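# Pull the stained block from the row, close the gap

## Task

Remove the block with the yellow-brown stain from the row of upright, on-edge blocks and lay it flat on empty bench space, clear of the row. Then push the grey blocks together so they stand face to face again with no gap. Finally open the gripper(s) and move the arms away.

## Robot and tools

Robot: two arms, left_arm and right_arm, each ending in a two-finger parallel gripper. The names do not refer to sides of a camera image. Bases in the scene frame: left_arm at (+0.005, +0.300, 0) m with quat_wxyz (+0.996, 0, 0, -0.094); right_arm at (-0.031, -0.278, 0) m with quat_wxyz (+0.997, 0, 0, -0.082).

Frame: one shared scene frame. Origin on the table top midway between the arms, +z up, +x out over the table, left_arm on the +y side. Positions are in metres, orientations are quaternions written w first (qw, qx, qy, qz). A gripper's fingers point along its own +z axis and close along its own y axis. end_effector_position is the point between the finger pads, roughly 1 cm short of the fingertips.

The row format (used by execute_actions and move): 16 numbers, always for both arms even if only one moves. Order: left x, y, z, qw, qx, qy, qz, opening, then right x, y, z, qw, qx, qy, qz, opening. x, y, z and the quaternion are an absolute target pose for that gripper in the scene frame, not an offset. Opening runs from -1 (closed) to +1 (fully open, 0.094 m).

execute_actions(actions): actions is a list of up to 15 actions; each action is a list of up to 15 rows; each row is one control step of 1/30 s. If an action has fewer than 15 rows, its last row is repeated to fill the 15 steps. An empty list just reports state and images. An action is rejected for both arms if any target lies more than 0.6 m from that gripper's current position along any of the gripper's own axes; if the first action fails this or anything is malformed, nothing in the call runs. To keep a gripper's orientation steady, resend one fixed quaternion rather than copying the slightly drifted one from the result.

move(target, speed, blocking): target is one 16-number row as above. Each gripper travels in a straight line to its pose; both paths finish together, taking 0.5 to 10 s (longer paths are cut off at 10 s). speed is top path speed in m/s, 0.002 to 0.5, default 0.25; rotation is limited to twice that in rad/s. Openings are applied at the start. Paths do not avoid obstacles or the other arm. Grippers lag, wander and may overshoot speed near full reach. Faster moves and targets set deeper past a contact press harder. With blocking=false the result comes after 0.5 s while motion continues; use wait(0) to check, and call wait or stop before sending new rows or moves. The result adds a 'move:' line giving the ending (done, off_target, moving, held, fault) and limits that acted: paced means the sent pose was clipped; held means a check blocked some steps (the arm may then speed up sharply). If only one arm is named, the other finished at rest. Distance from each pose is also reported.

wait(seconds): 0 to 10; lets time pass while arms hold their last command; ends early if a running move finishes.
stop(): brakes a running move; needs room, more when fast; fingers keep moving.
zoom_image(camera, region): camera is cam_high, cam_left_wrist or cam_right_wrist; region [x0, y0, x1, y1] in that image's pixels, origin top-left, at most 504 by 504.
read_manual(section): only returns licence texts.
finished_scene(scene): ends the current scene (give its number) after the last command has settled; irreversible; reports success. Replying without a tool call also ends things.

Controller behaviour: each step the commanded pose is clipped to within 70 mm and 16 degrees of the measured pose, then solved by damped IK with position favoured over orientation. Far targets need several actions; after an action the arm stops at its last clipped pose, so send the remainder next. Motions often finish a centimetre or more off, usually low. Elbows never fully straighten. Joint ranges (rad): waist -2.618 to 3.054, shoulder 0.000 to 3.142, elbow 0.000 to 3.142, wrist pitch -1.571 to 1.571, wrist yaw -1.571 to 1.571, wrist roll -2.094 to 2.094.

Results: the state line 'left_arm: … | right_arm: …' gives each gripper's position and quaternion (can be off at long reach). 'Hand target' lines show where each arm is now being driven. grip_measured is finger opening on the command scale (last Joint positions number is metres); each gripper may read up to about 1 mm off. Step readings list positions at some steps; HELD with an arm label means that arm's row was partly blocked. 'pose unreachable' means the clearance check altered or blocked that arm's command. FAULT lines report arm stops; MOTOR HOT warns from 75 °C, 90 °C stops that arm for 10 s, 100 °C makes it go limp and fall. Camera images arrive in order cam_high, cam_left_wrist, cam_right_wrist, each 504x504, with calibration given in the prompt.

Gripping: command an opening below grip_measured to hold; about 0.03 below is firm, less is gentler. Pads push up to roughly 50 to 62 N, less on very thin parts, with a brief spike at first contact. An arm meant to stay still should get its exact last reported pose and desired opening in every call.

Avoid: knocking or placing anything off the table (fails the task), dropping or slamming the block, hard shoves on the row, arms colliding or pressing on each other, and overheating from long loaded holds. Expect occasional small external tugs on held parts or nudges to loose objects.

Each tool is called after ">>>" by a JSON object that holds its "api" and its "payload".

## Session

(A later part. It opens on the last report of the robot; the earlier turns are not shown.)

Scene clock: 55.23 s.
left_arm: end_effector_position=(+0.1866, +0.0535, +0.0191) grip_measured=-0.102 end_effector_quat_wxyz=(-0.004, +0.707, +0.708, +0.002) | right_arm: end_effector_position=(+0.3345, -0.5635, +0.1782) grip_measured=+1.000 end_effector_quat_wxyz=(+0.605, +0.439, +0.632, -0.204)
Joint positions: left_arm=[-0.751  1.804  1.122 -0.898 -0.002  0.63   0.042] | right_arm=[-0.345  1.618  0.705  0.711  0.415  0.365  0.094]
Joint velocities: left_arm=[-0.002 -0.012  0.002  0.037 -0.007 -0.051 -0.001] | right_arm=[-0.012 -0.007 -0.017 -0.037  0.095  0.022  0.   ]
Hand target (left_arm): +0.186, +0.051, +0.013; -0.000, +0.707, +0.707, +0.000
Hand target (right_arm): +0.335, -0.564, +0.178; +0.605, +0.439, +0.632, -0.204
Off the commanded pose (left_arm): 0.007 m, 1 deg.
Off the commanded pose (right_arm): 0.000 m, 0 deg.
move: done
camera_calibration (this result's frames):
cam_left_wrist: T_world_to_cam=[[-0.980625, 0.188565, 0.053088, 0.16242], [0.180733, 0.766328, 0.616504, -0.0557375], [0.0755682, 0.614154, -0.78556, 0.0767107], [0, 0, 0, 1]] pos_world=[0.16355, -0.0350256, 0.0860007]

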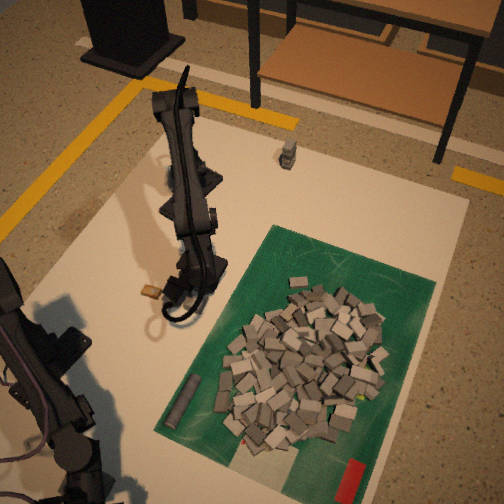

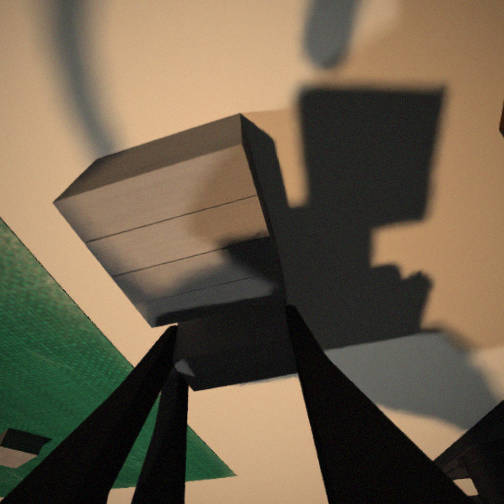

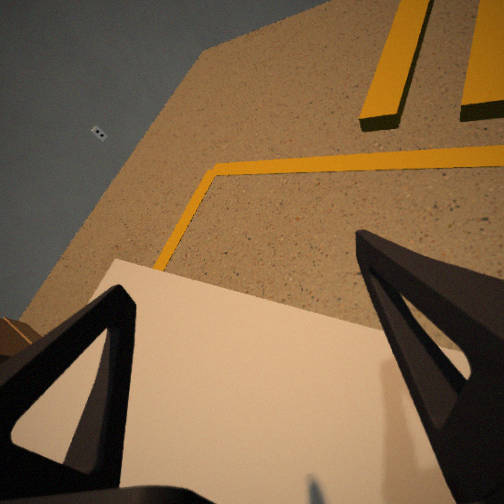

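>>> {"api": "move", "payload": {"target": [0.187,0.041,0.05,0,0.707,0.707,0,-0.25,0.3345,-0.5635,0.1782,0.605,0.439,0.632,-0.204,1], "speed": 0.1}}

>>> {"api": "move", "payload": {"target": [0.187,0.041,0.013,0,0.707,0.707,0,-0.25,0.3345,-0.5635,0.1782,0.605,0.439,0.632,-0.204,1], "speed": 0.08}}

Scene clock: 56.53 s.
left_arm: end_effector_position=(+0.1857, +0.0475, +0.0393) grip_measured=-0.102 end_effector_quat_wxyz=(-0.012, +0.707, +0.707, +0.003) | right_arm: end_effector_position=(+0.3345, -0.5635, +0.1782) grip_measured=+1.000 end_effector_quat_wxyz=(+0.605, +0.439, +0.632, -0.204)
Joint positions: left_arm=[-0.765  1.804  1.208 -1.    -0.002  0.618  0.042] | right_arm=[-0.345  1.618  0.705  0.711  0.415  0.365  0.094]
Joint velocities: left_arm=[-0.007  0.017 -0.017  0.051 -0.022  0.037  0.   ] | right_arm=[-0.007 -0.002  0.002  0.022 -0.066  0.051  0.   ]
Hand target (left_arm): +0.187, +0.041, +0.050; -0.000, +0.707, +0.707, -0.000
Hand target (right_arm): +0.335, -0.564, +0.178; +0.605, +0.439, +0.632, -0.204
Off the commanded pose (left_arm): 0.013 m, 1 deg.
Off the commanded pose (right_arm): 0.000 m, 0 deg.
move: off_target (left_arm)
camera_calibration (this result's frames):
cam_left_wrist: T_world_to_cam=[[-0.979782, 0.189272, 0.0648398, 0.160983], [0.187736, 0.757724, 0.624987, -0.0645732], [0.0691617, 0.624524, -0.777937, 0.0966771], [0, 0, 0, 1]] pos_world=[0.163164, -0.041918, 0.105128]

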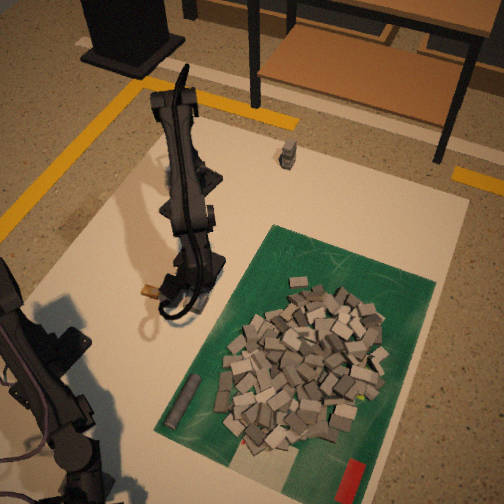

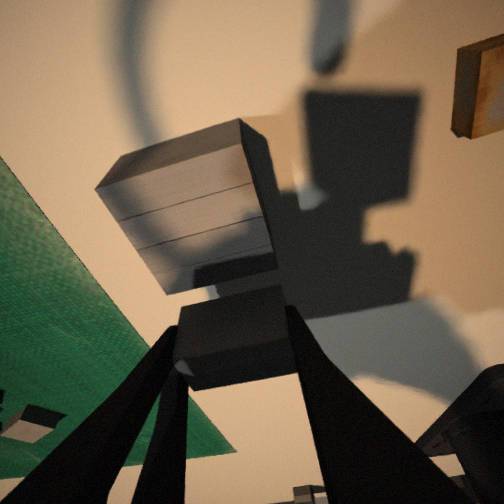

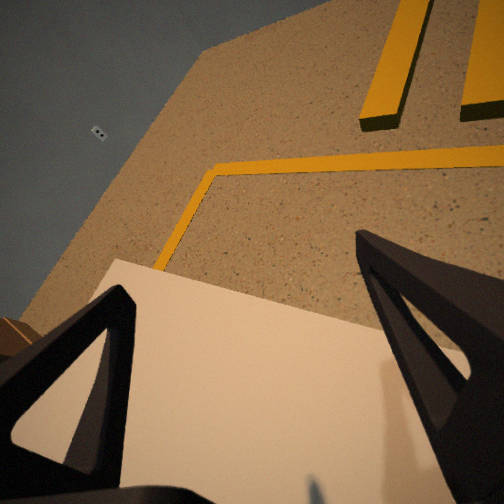

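Scene clock: 57.27 s.
left_arm: end_effector_position=(+0.1884, +0.0435, +0.0193) grip_measured=-0.102 end_effector_quat_wxyz=(-0.002, +0.707, +0.707, +0.002) | right_arm: end_effector_position=(+0.3345, -0.5635, +0.1782) grip_measured=+1.000 end_effector_quat_wxyz=(+0.605, +0.439, +0.632, -0.204)
Joint positions: left_arm=[-0.765  1.832  1.158 -0.901 -0.002  0.617  0.042] | right_arm=[-0.345  1.618  0.705  0.711  0.415  0.365  0.094]
Joint velocities: left_arm=[-0.012  0.007 -0.007 -0.037  0.007  0.007 -0.001] | right_arm=[ 0.007 -0.002 -0.007 -0.037  0.037 -0.037  0.   ]
Hand target (left_arm): +0.187, +0.041, +0.013; -0.000, +0.707, +0.707, -0.000
Hand target (right_arm): +0.335, -0.564, +0.178; +0.605, +0.439, +0.632, -0.204
Off the commanded pose (left_arm): 0.007 m, 0 deg.
Off the commanded pose (right_arm): 0.000 m, 0 deg.
move: done
camera_calibration (this result's frames):
cam_left_wrist: T_world_to_cam=[[-0.980623, 0.189503, 0.0496774, 0.166099], [0.179616, 0.768459, 0.614174, -0.0482933], [0.0782127, 0.611196, -0.787606, 0.0824842], [0, 0, 0, 1]] pos_world=[0.165104, -0.0447789, 0.0863741]

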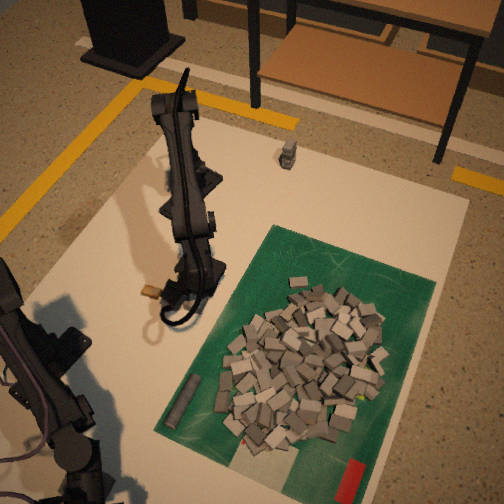

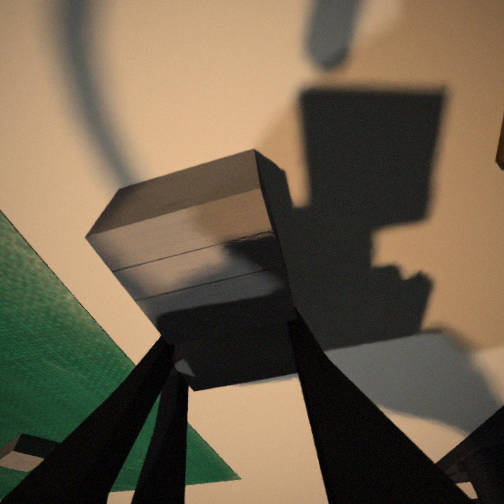

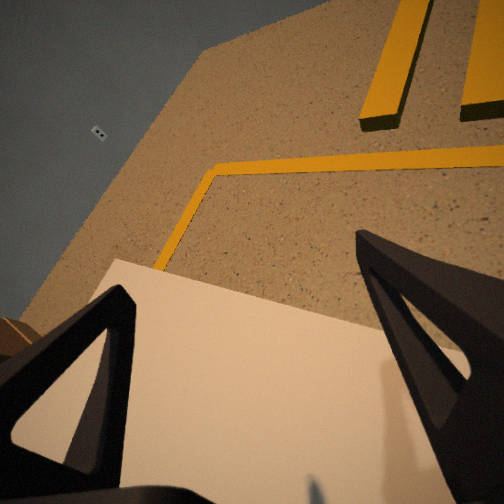

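Row spans about -0.022 to 0.055, so its centre is at 0.017.

>>> {"api": "move", "payload": {"target": [0.187,0.041,0.013,0,0.707,0.707,0,1,0.3345,-0.5635,0.1782,0.605,0.439,0.632,-0.204,1]}}

>>> {"api": "move", "payload": {"target": [0.187,0.02,0.08,0,0.707,0.707,0,1,0.3345,-0.5635,0.1782,0.605,0.439,0.632,-0.204,1], "speed": 0.15}}

>>> {"api": "move", "payload": {"target": [0.185,0.012,0.07,0,0,1,0,1,0.3345,-0.5635,0.1782,0.605,0.439,0.632,-0.204,1], "speed": 0.4}}

>>> {"api": "move", "payload": {"target": [0.185,0.02,0.04,0,0,1,0,1,0.3345,-0.5635,0.1782,0.605,0.439,0.632,-0.204,1], "speed": 0.1}}

Scene clock: 58.43 s.
left_arm: end_effector_position=(+0.1912, +0.0396, +0.0193) grip_measured=+1.000 end_effector_quat_wxyz=(+0.008, +0.707, +0.707, -0.000) | right_arm: end_effector_position=(+0.3345, -0.5635, +0.1782) grip_measured=+1.000 end_effector_quat_wxyz=(+0.605, +0.439, +0.632, -0.204)
Joint positions: left_arm=[-0.765  1.832  1.158 -0.882 -0.002  0.617  0.094] | right_arm=[-0.345  1.618  0.705  0.711  0.415  0.365  0.094]
Joint velocities: left_arm=[ 0.002  0.002  0.022 -0.007 -0.037 -0.051  0.   ] | right_arm=[-0.002 -0.002 -0.002 -0.022  0.022  0.007  0.   ]
Hand target (left_arm): +0.187, +0.041, +0.013; +0.000, +0.707, +0.707, +0.000
Hand target (right_arm): +0.335, -0.564, +0.178; +0.605, +0.439, +0.632, -0.204
Off the commanded pose (left_arm): 0.008 m, 1 deg.
Off the commanded pose (right_arm): 0.000 m, 0 deg.
move: done
camera_calibration (this result's frames):
cam_left_wrist: T_world_to_cam=[[-0.981103, 0.19018, 0.0356185, 0.169927], [0.172757, 0.77812, 0.60389, -0.0446512], [0.0871321, 0.598632, -0.796271, 0.0836516], [0, 0, 0, 1]] pos_world=[0.167141, -0.0476492, 0.0875213]

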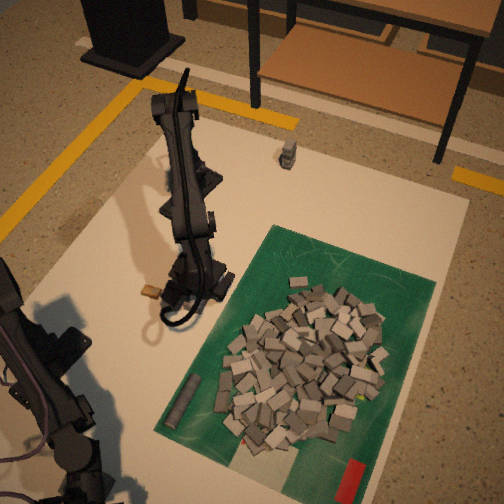

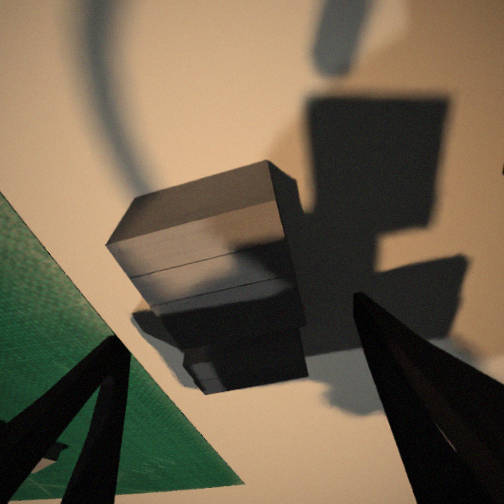

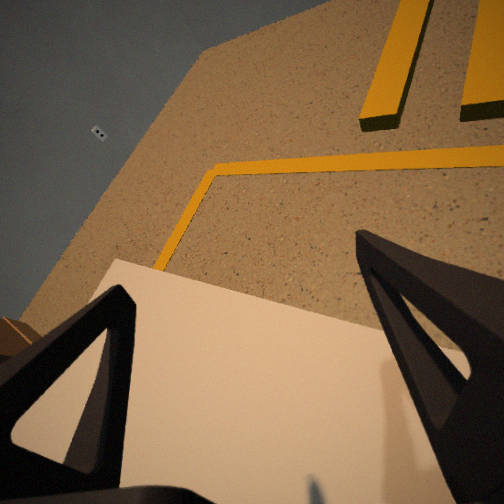

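Scene clock: 59.53 s.
left_arm: end_effector_position=(+0.1879, +0.0234, +0.0735) grip_measured=+1.000 end_effector_quat_wxyz=(-0.005, +0.707, +0.707, +0.002) | right_arm: end_effector_position=(+0.3345, -0.5635, +0.1782) grip_measured=+1.000 end_effector_quat_wxyz=(+0.605, +0.439, +0.632, -0.204)
Joint positions: left_arm=[-0.801  1.832  1.385 -1.135 -0.002  0.581  0.094] | right_arm=[-0.345  1.618  0.705  0.711  0.415  0.365  0.094]
Joint velocities: left_arm=[ 0.012 -0.002 -0.022  0.081 -0.037 -0.007  0.   ] | right_arm=[ 0.012  0.002  0.002 -0.022 -0.037  0.051  0.   ]
Hand target (left_arm): +0.188, +0.020, +0.080; -0.000, +0.707, +0.707, +0.000
Hand target (right_arm): +0.335, -0.564, +0.178; +0.605, +0.439, +0.632, -0.204
Off the commanded pose (left_arm): 0.007 m, 1 deg.
Off the commanded pose (right_arm): 0.000 m, 0 deg.
move: done
camera_calibration (this result's frames):
cam_left_wrist: T_world_to_cam=[[-0.980218, 0.190326, 0.0542983, 0.166304], [0.18271, 0.764703, 0.617937, -0.0668467], [0.0760878, 0.615634, -0.78435, 0.137582], [0, 0, 0, 1]] pos_world=[0.16476, -0.0652342, 0.140189]

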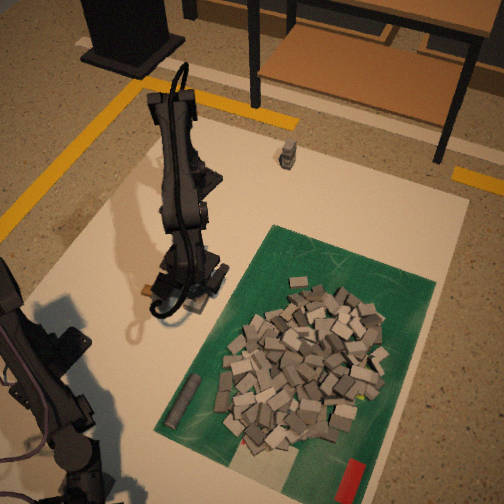

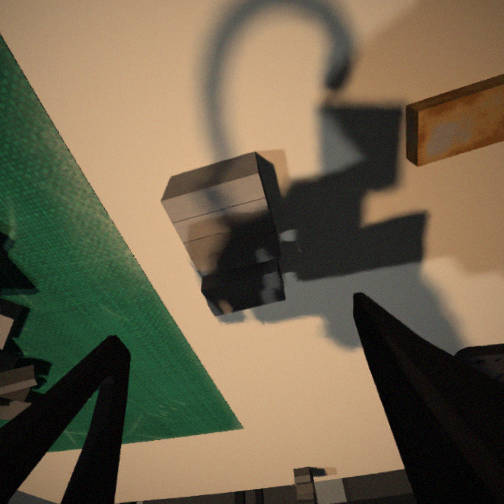

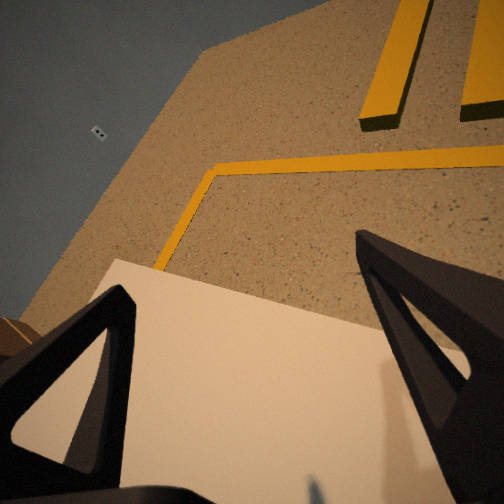

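Scene clock: 62.17 s.
left_arm: end_effector_position=(+0.1847, +0.0181, +0.0735) grip_measured=+1.000 end_effector_quat_wxyz=(+0.001, +0.001, +1.000, +0.001) | right_arm: end_effector_position=(+0.3345, -0.5635, +0.1782) grip_measured=+1.000 end_effector_quat_wxyz=(+0.605, +0.439, +0.632, -0.204)
Joint positions: left_arm=[-0.818  1.832  1.385 -1.124 -0.002 -1.004  0.094] | right_arm=[-0.345  1.618  0.705  0.711  0.415  0.365  0.094]
Joint velocities: left_arm=[-0.022  0.002 -0.007 -0.081 -0.037 -0.066  0.   ] | right_arm=[-0.007 -0.017 -0.002  0.051  0.037 -0.051  0.   ]
Hand target (left_arm): +0.185, +0.012, +0.070; -0.000, +0.000, +1.000, +0.000
Hand target (right_arm): +0.335, -0.564, +0.178; +0.605, +0.439, +0.632, -0.204
Off the commanded pose (left_arm): 0.007 m, 0 deg.
Off the commanded pose (right_arm): 0.000 m, 0 deg.
move: done
camera_calibration (this result's frames):
cam_left_wrist: T_world_to_cam=[[-0.1927, -0.980168, 0.0462343, 0.0404593], [-0.772068, 0.180531, 0.60936, 0.125402], [-0.605622, 0.0817276, -0.791544, 0.277213], [0, 0, 0, 1]] pos_world=[0.272501, -0.0056379, 0.141141]

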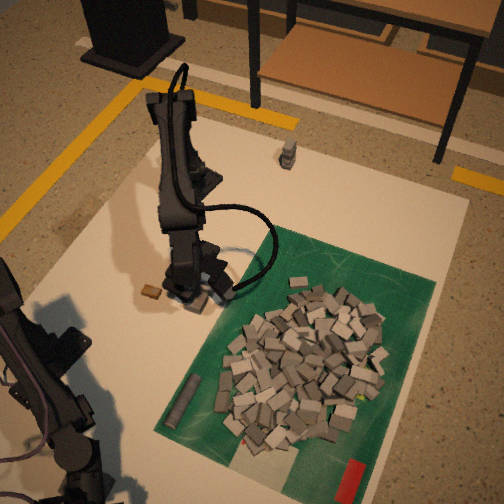

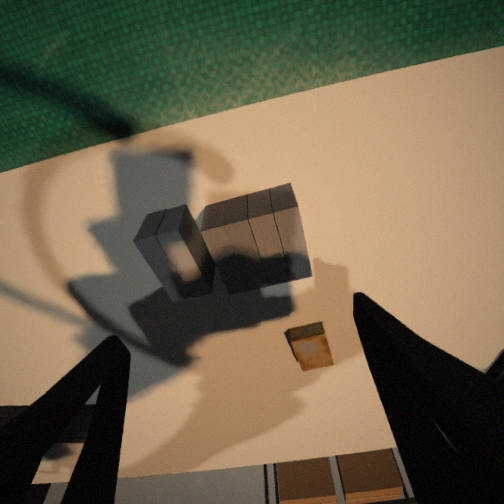

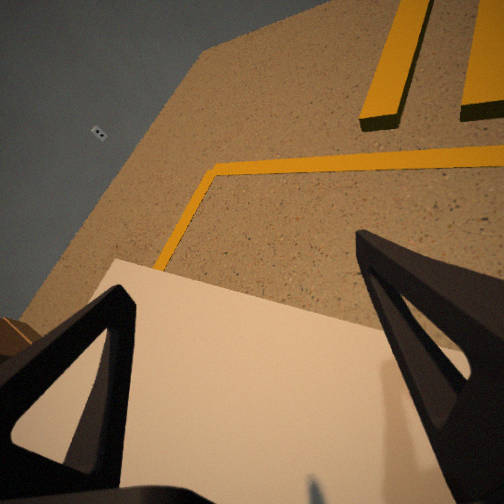

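Scene clock: 63.13 s.
left_arm: end_effector_position=(+0.1857, +0.0165, +0.0480) grip_measured=+1.000 end_effector_quat_wxyz=(+0.006, +0.001, +1.000, -0.007) | right_arm: end_effector_position=(+0.3345, -0.5635, +0.1782) grip_measured=+1.000 end_effector_quat_wxyz=(+0.605, +0.439, +0.632, -0.204)
Joint positions: left_arm=[-0.818  1.846  1.298 -1.004 -0.002 -1.004  0.094] | right_arm=[-0.345  1.618  0.705  0.711  0.415  0.365  0.094]
Joint velocities: left_arm=[-0.017  0.007  0.002  0.051  0.007  0.037  0.   ] | right_arm=[ 0.002  0.017 -0.022 -0.037  0.037  0.022  0.   ]
Hand target (left_arm): +0.185, +0.020, +0.040; -0.000, +0.000, +1.000, +0.000
Hand target (right_arm): +0.335, -0.564, +0.178; +0.605, +0.439, +0.632, -0.204
Off the commanded pose (left_arm): 0.009 m, 1 deg.
Off the commanded pose (right_arm): 0.000 m, 0 deg.
move: done
camera_calibration (this result's frames):
cam_left_wrist: T_world_to_cam=[[-0.193242, -0.979311, 0.0600558, 0.0396989], [-0.778229, 0.190264, 0.598464, 0.143513], [-0.597509, 0.0689112, -0.798895, 0.256821], [0, 0, 0, 1]] pos_world=[0.27281, -0.00612556, 0.116902]

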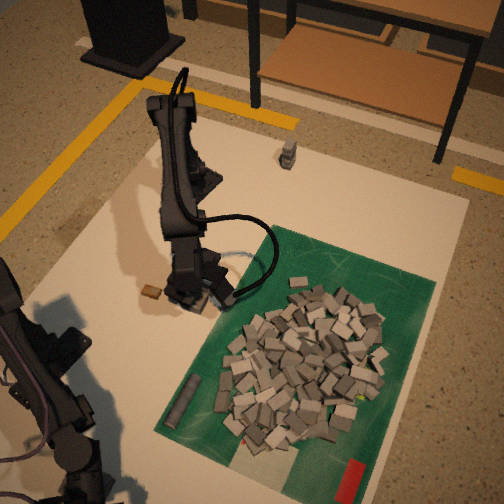

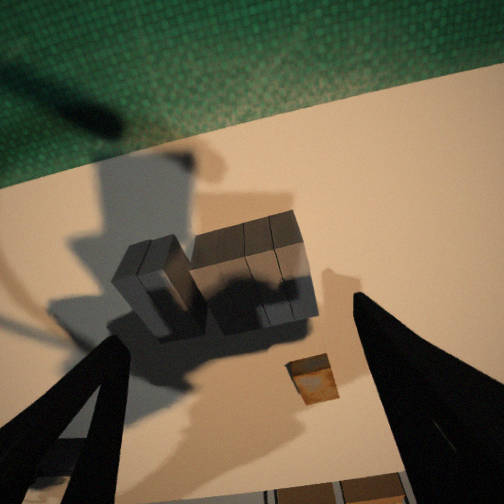

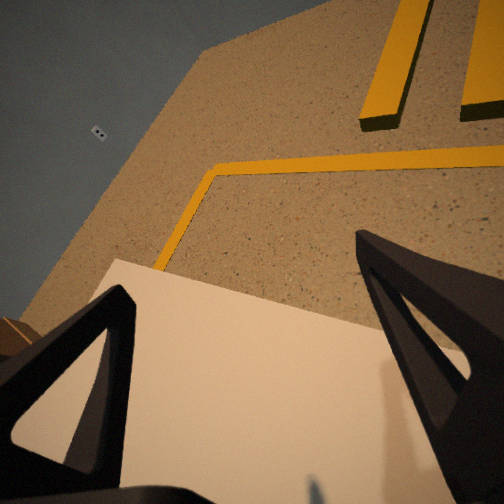

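>>> {"api": "move", "payload": {"target": [0.185,0.028,0.04,0,0,1,0,1,0.3345,-0.5635,0.1782,0.605,0.439,0.632,-0.204,1], "speed": 0.1}}

>>> {"api": "move", "payload": {"target": [0.185,0.026,0.012,0,0,1,0,1,0.3345,-0.5635,0.1782,0.605,0.439,0.632,-0.204,1], "speed": 0.08}}

>>> {"api": "move", "payload": {"target": [0.185,0.026,0.012,0,0,1,0,0.2,0.3345,-0.5635,0.1782,0.605,0.439,0.632,-0.204,1]}}

>>> {"api": "move", "payload": {"target": [0.185,0.026,0.012,0,0,1,0,1,0.3345,-0.5635,0.1782,0.605,0.439,0.632,-0.204,1]}}

>>> {"api": "move", "payload": {"target": [0.185,0.026,0.14,0,0,1,0,1,0.3345,-0.5635,0.1782,0.605,0.439,0.632,-0.204,1]}}

Scene clock: 64.50 s.
left_arm: end_effector_position=(+0.1848, +0.0249, +0.0408) grip_measured=+1.000 end_effector_quat_wxyz=(+0.000, -0.000, +1.000, +0.002) | right_arm: end_effector_position=(+0.3345, -0.5635, +0.1782) grip_measured=+1.000 end_effector_quat_wxyz=(+0.605, +0.439, +0.632, -0.204)
Joint positions: left_arm=[-0.807  1.846  1.268 -0.996 -0.002 -0.996  0.094] | right_arm=[-0.345  1.618  0.705  0.711  0.415  0.365  0.094]
Joint velocities: left_arm=[ 0.022  0.012 -0.007 -0.007 -0.007  0.051  0.   ] | right_arm=[ 0.017 -0.007 -0.002 -0.051  0.022  0.037  0.   ]
Hand target (left_arm): +0.185, +0.028, +0.040; -0.000, -0.000, +1.000, +0.000
Hand target (right_arm): +0.335, -0.564, +0.178; +0.605, +0.439, +0.632, -0.204
Off the commanded pose (left_arm): 0.003 m, 0 deg.
Off the commanded pose (right_arm): 0.000 m, 0 deg.
move: done
camera_calibration (this result's frames):
cam_left_wrist: T_world_to_cam=[[-0.18966, -0.980825, 0.04485, 0.0482373], [-0.771974, 0.177189, 0.610459, 0.144166], [-0.6067, 0.0811564, -0.790777, 0.251044], [0, 0, 0, 1]] pos_world=[0.272749, 0.00139389, 0.108349]

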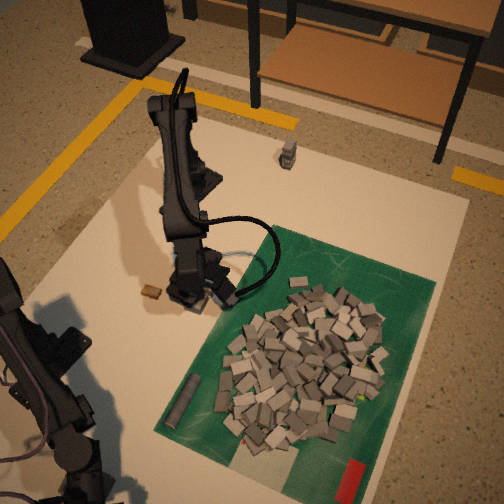

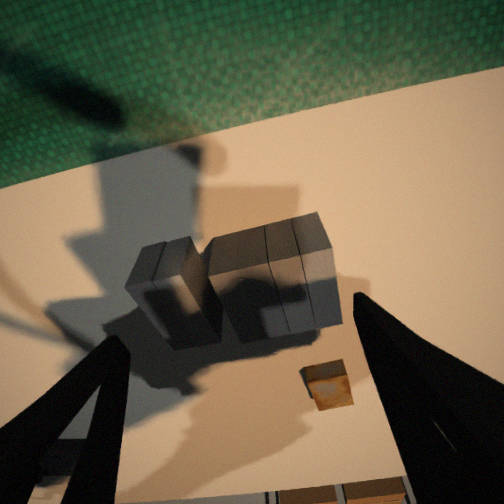

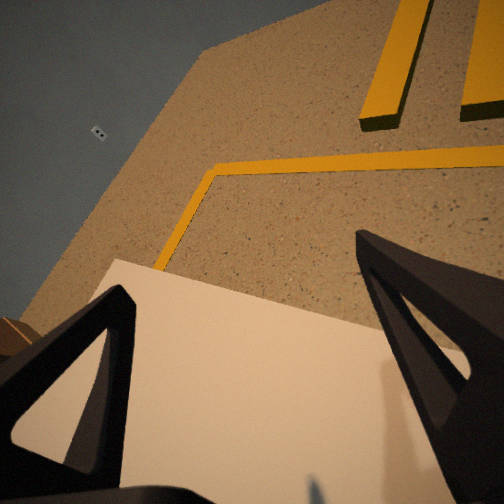

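Scene clock: 65.47 s.
left_arm: end_effector_position=(+0.1867, +0.0220, +0.0196) grip_measured=+1.000 end_effector_quat_wxyz=(+0.006, -0.000, +1.000, -0.007) | right_arm: end_effector_position=(+0.3345, -0.5635, +0.1782) grip_measured=+1.000 end_effector_quat_wxyz=(+0.605, +0.439, +0.632, -0.204)
Joint positions: left_arm=[-0.807  1.869  1.209 -0.892 -0.002 -0.996  0.094] | right_arm=[-0.345  1.618  0.705  0.711  0.415  0.365  0.094]
Joint velocities: left_arm=[-0.017  0.002  0.002 -0.037  0.007  0.037  0.   ] | right_arm=[-0.002  0.002 -0.007 -0.11  -0.007  0.037  0.   ]
Hand target (left_arm): +0.185, +0.026, +0.012; +0.000, -0.000, +1.000, -0.000
Hand target (right_arm): +0.335, -0.564, +0.178; +0.605, +0.439, +0.632, -0.204
Off the commanded pose (left_arm): 0.009 m, 1 deg.
Off the commanded pose (right_arm): 0.000 m, 0 deg.
move: done
camera_calibration (this result's frames):
cam_left_wrist: T_world_to_cam=[[-0.190258, -0.979903, 0.0599332, 0.0465016], [-0.778879, 0.187826, 0.598388, 0.16037], [-0.597619, 0.0671676, -0.798962, 0.234418], [0, 0, 0, 1]] pos_world=[0.273849, -0.000299922, 0.0885408]

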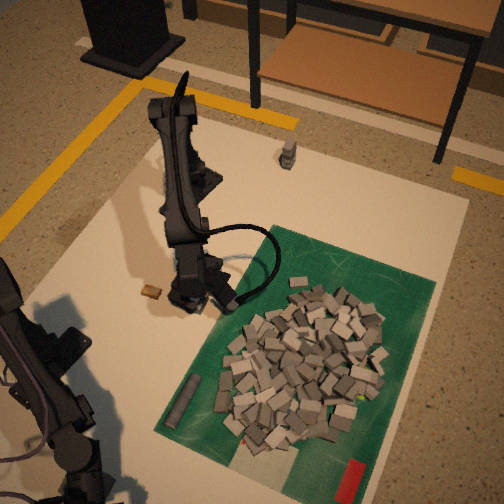

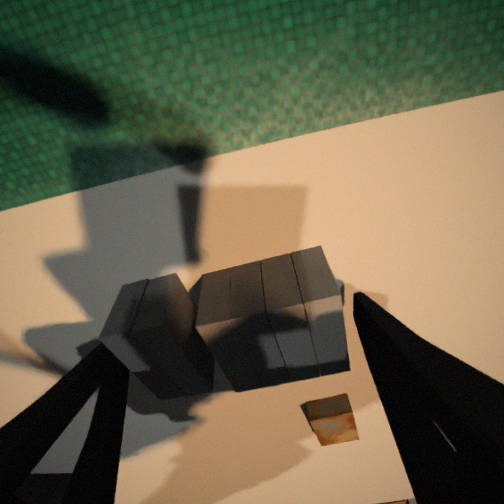

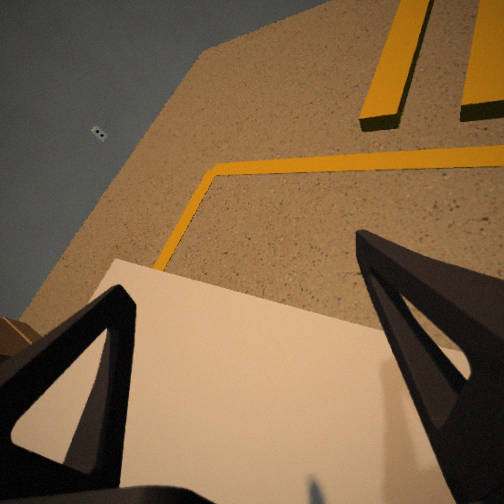

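Scene clock: 66.17 s.
left_arm: end_effector_position=(+0.1866, +0.0212, +0.0196) grip_measured=+0.429 end_effector_quat_wxyz=(+0.006, -0.000, +1.000, -0.009) | right_arm: end_effector_position=(+0.3345, -0.5635, +0.1782) grip_measured=+1.000 end_effector_quat_wxyz=(+0.605, +0.439, +0.632, -0.204)
Joint positions: left_arm=[-0.807  1.869  1.209 -0.889  0.001 -0.996  0.067] | right_arm=[-0.345  1.618  0.705  0.711  0.415  0.365  0.094]
Joint velocities: left_arm=[ 0.012  0.002 -0.007 -0.037 -0.007 -0.007  0.001] | right_arm=[-0.022  0.002 -0.012  0.037 -0.066 -0.037  0.   ]
Hand target (left_arm): +0.185, +0.026, +0.012; +0.000, -0.000, +1.000, +0.000
Hand target (right_arm): +0.335, -0.564, +0.178; +0.605, +0.439, +0.632, -0.204
Off the commanded pose (left_arm): 0.009 m, 1 deg.
Off the commanded pose (right_arm): 0.000 m, 0 deg.
move: done
camera_calibration (this result's frames):
cam_left_wrist: T_world_to_cam=[[-0.190624, -0.979577, 0.0639602, 0.0456294], [-0.778138, 0.190503, 0.598506, 0.160251], [-0.598468, 0.0643199, -0.798561, 0.23464], [0, 0, 0, 1]] pos_world=[0.27382, -0.000922861, 0.088544]

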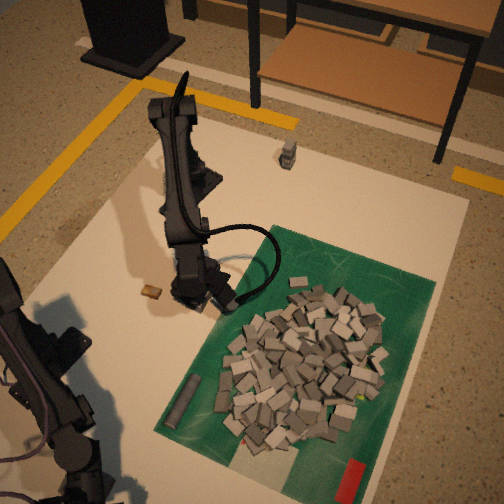

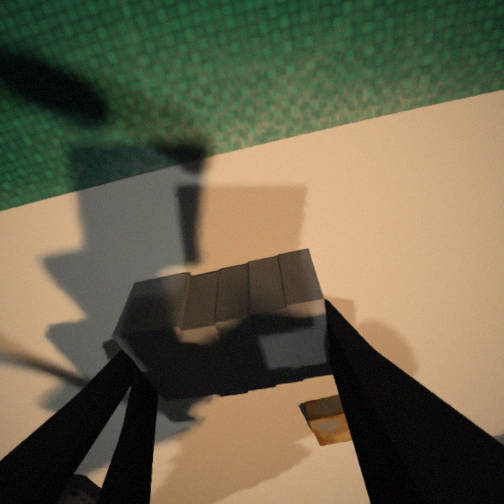

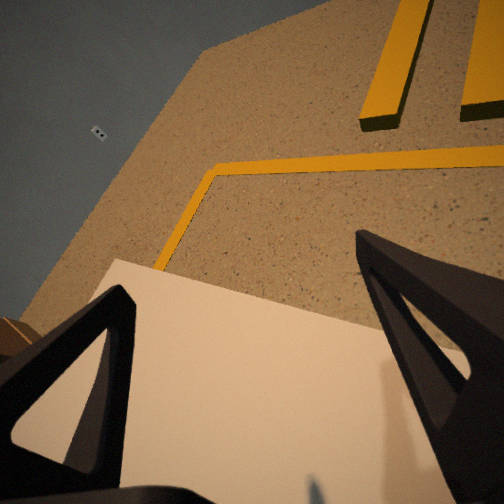

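Scene clock: 66.87 s.
left_arm: end_effector_position=(+0.1866, +0.0212, +0.0196) grip_measured=+1.000 end_effector_quat_wxyz=(+0.006, -0.000, +1.000, -0.009) | right_arm: end_effector_position=(+0.3345, -0.5635, +0.1782) grip_measured=+1.000 end_effector_quat_wxyz=(+0.605, +0.439, +0.632, -0.204)
Joint positions: left_arm=[-0.807  1.869  1.209 -0.889  0.001 -0.996  0.094] | right_arm=[-0.345  1.618  0.705  0.711  0.415  0.365  0.094]
Joint velocities: left_arm=[-0.002 -0.017  0.007 -0.051 -0.037  0.007  0.   ] | right_arm=[-0.002 -0.012  0.002 -0.022  0.007 -0.022  0.   ]
Hand target (left_arm): +0.185, +0.026, +0.012; -0.000, -0.000, +1.000, +0.000
Hand target (right_arm): +0.335, -0.564, +0.178; +0.605, +0.439, +0.632, -0.204
Off the commanded pose (left_arm): 0.009 m, 1 deg.
Off the commanded pose (right_arm): 0.000 m, 0 deg.
move: done
camera_calibration (this result's frames):
cam_left_wrist: T_world_to_cam=[[-0.190624, -0.979577, 0.0639602, 0.0456294], [-0.778138, 0.190503, 0.598506, 0.160251], [-0.598468, 0.0643199, -0.798561, 0.23464], [0, 0, 0, 1]] pos_world=[0.27382, -0.000922861, 0.088544]

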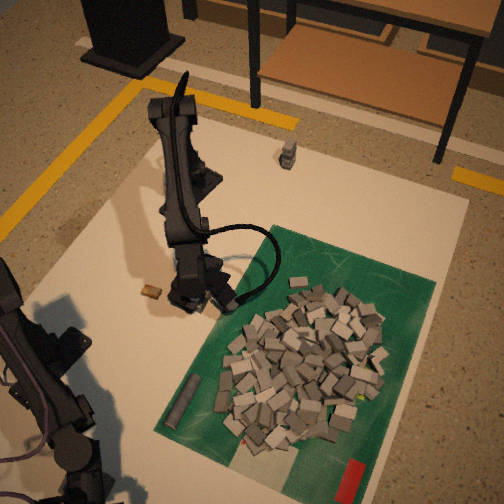

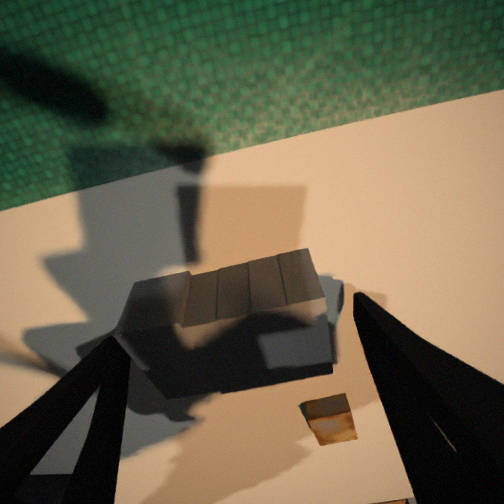

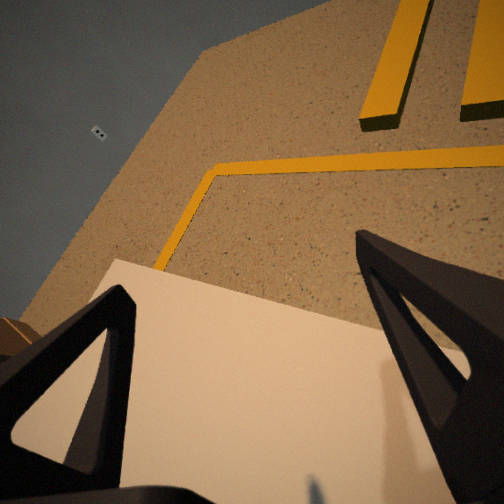

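Scene clock: 68.10 s.
left_arm: end_effector_position=(+0.1838, +0.0256, +0.1348) grip_measured=+1.000 end_effector_quat_wxyz=(-0.002, -0.000, +1.000, +0.002) | right_arm: end_effector_position=(+0.3345, -0.5635, +0.1782) grip_measured=+1.000 end_effector_quat_wxyz=(+0.605, +0.439, +0.632, -0.204)
Joint positions: left_arm=[-0.807  1.79   1.577 -1.364  0.001 -0.996  0.094] | right_arm=[-0.345  1.618  0.705  0.711  0.415  0.365  0.094]
Joint velocities: left_arm=[ 0.007 -0.022  0.002 -0.081  0.007  0.007  0.   ] | right_arm=[ 0.002  0.007  0.002 -0.066  0.081 -0.007  0.   ]
Hand target (left_arm): +0.186, +0.025, +0.140; +0.000, -0.000, +1.000, +0.000
Hand target (right_arm): +0.335, -0.564, +0.178; +0.605, +0.439, +0.632, -0.204
Off the commanded pose (left_arm): 0.005 m, 0 deg.
Off the commanded pose (right_arm): 0.000 m, 0 deg.
move: done
camera_calibration (this result's frames):
cam_left_wrist: T_world_to_cam=[[-0.189815, -0.980823, 0.0442221, 0.0445477], [-0.769068, 0.176532, 0.614305, 0.0848312], [-0.610331, 0.0825944, -0.787829, 0.324909], [0, 0, 0, 1]] pos_world=[0.271999, 0.00188231, 0.201891]

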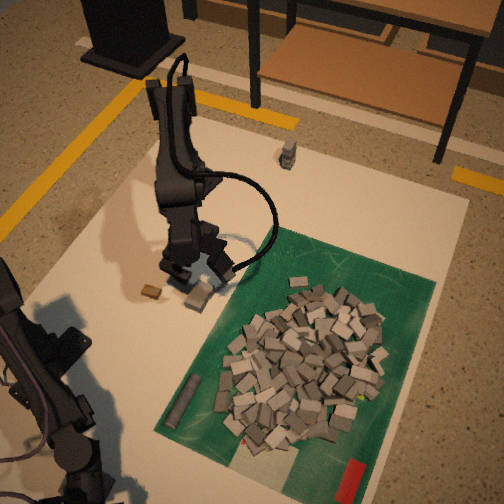

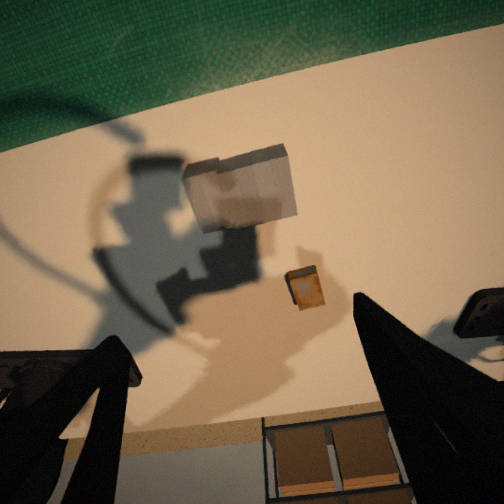

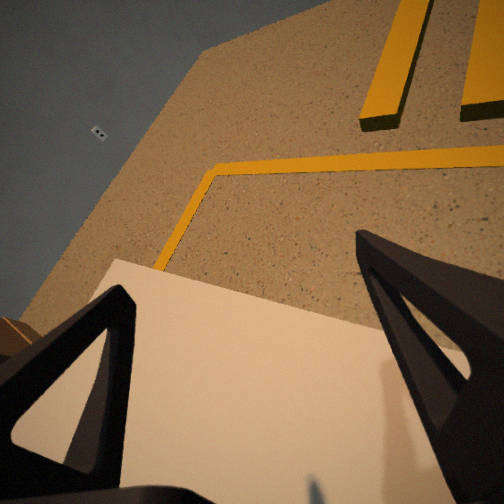

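>>> {"api": "finished_scene", "payload": {"scene": 1}}

The scene is finished: the task was done.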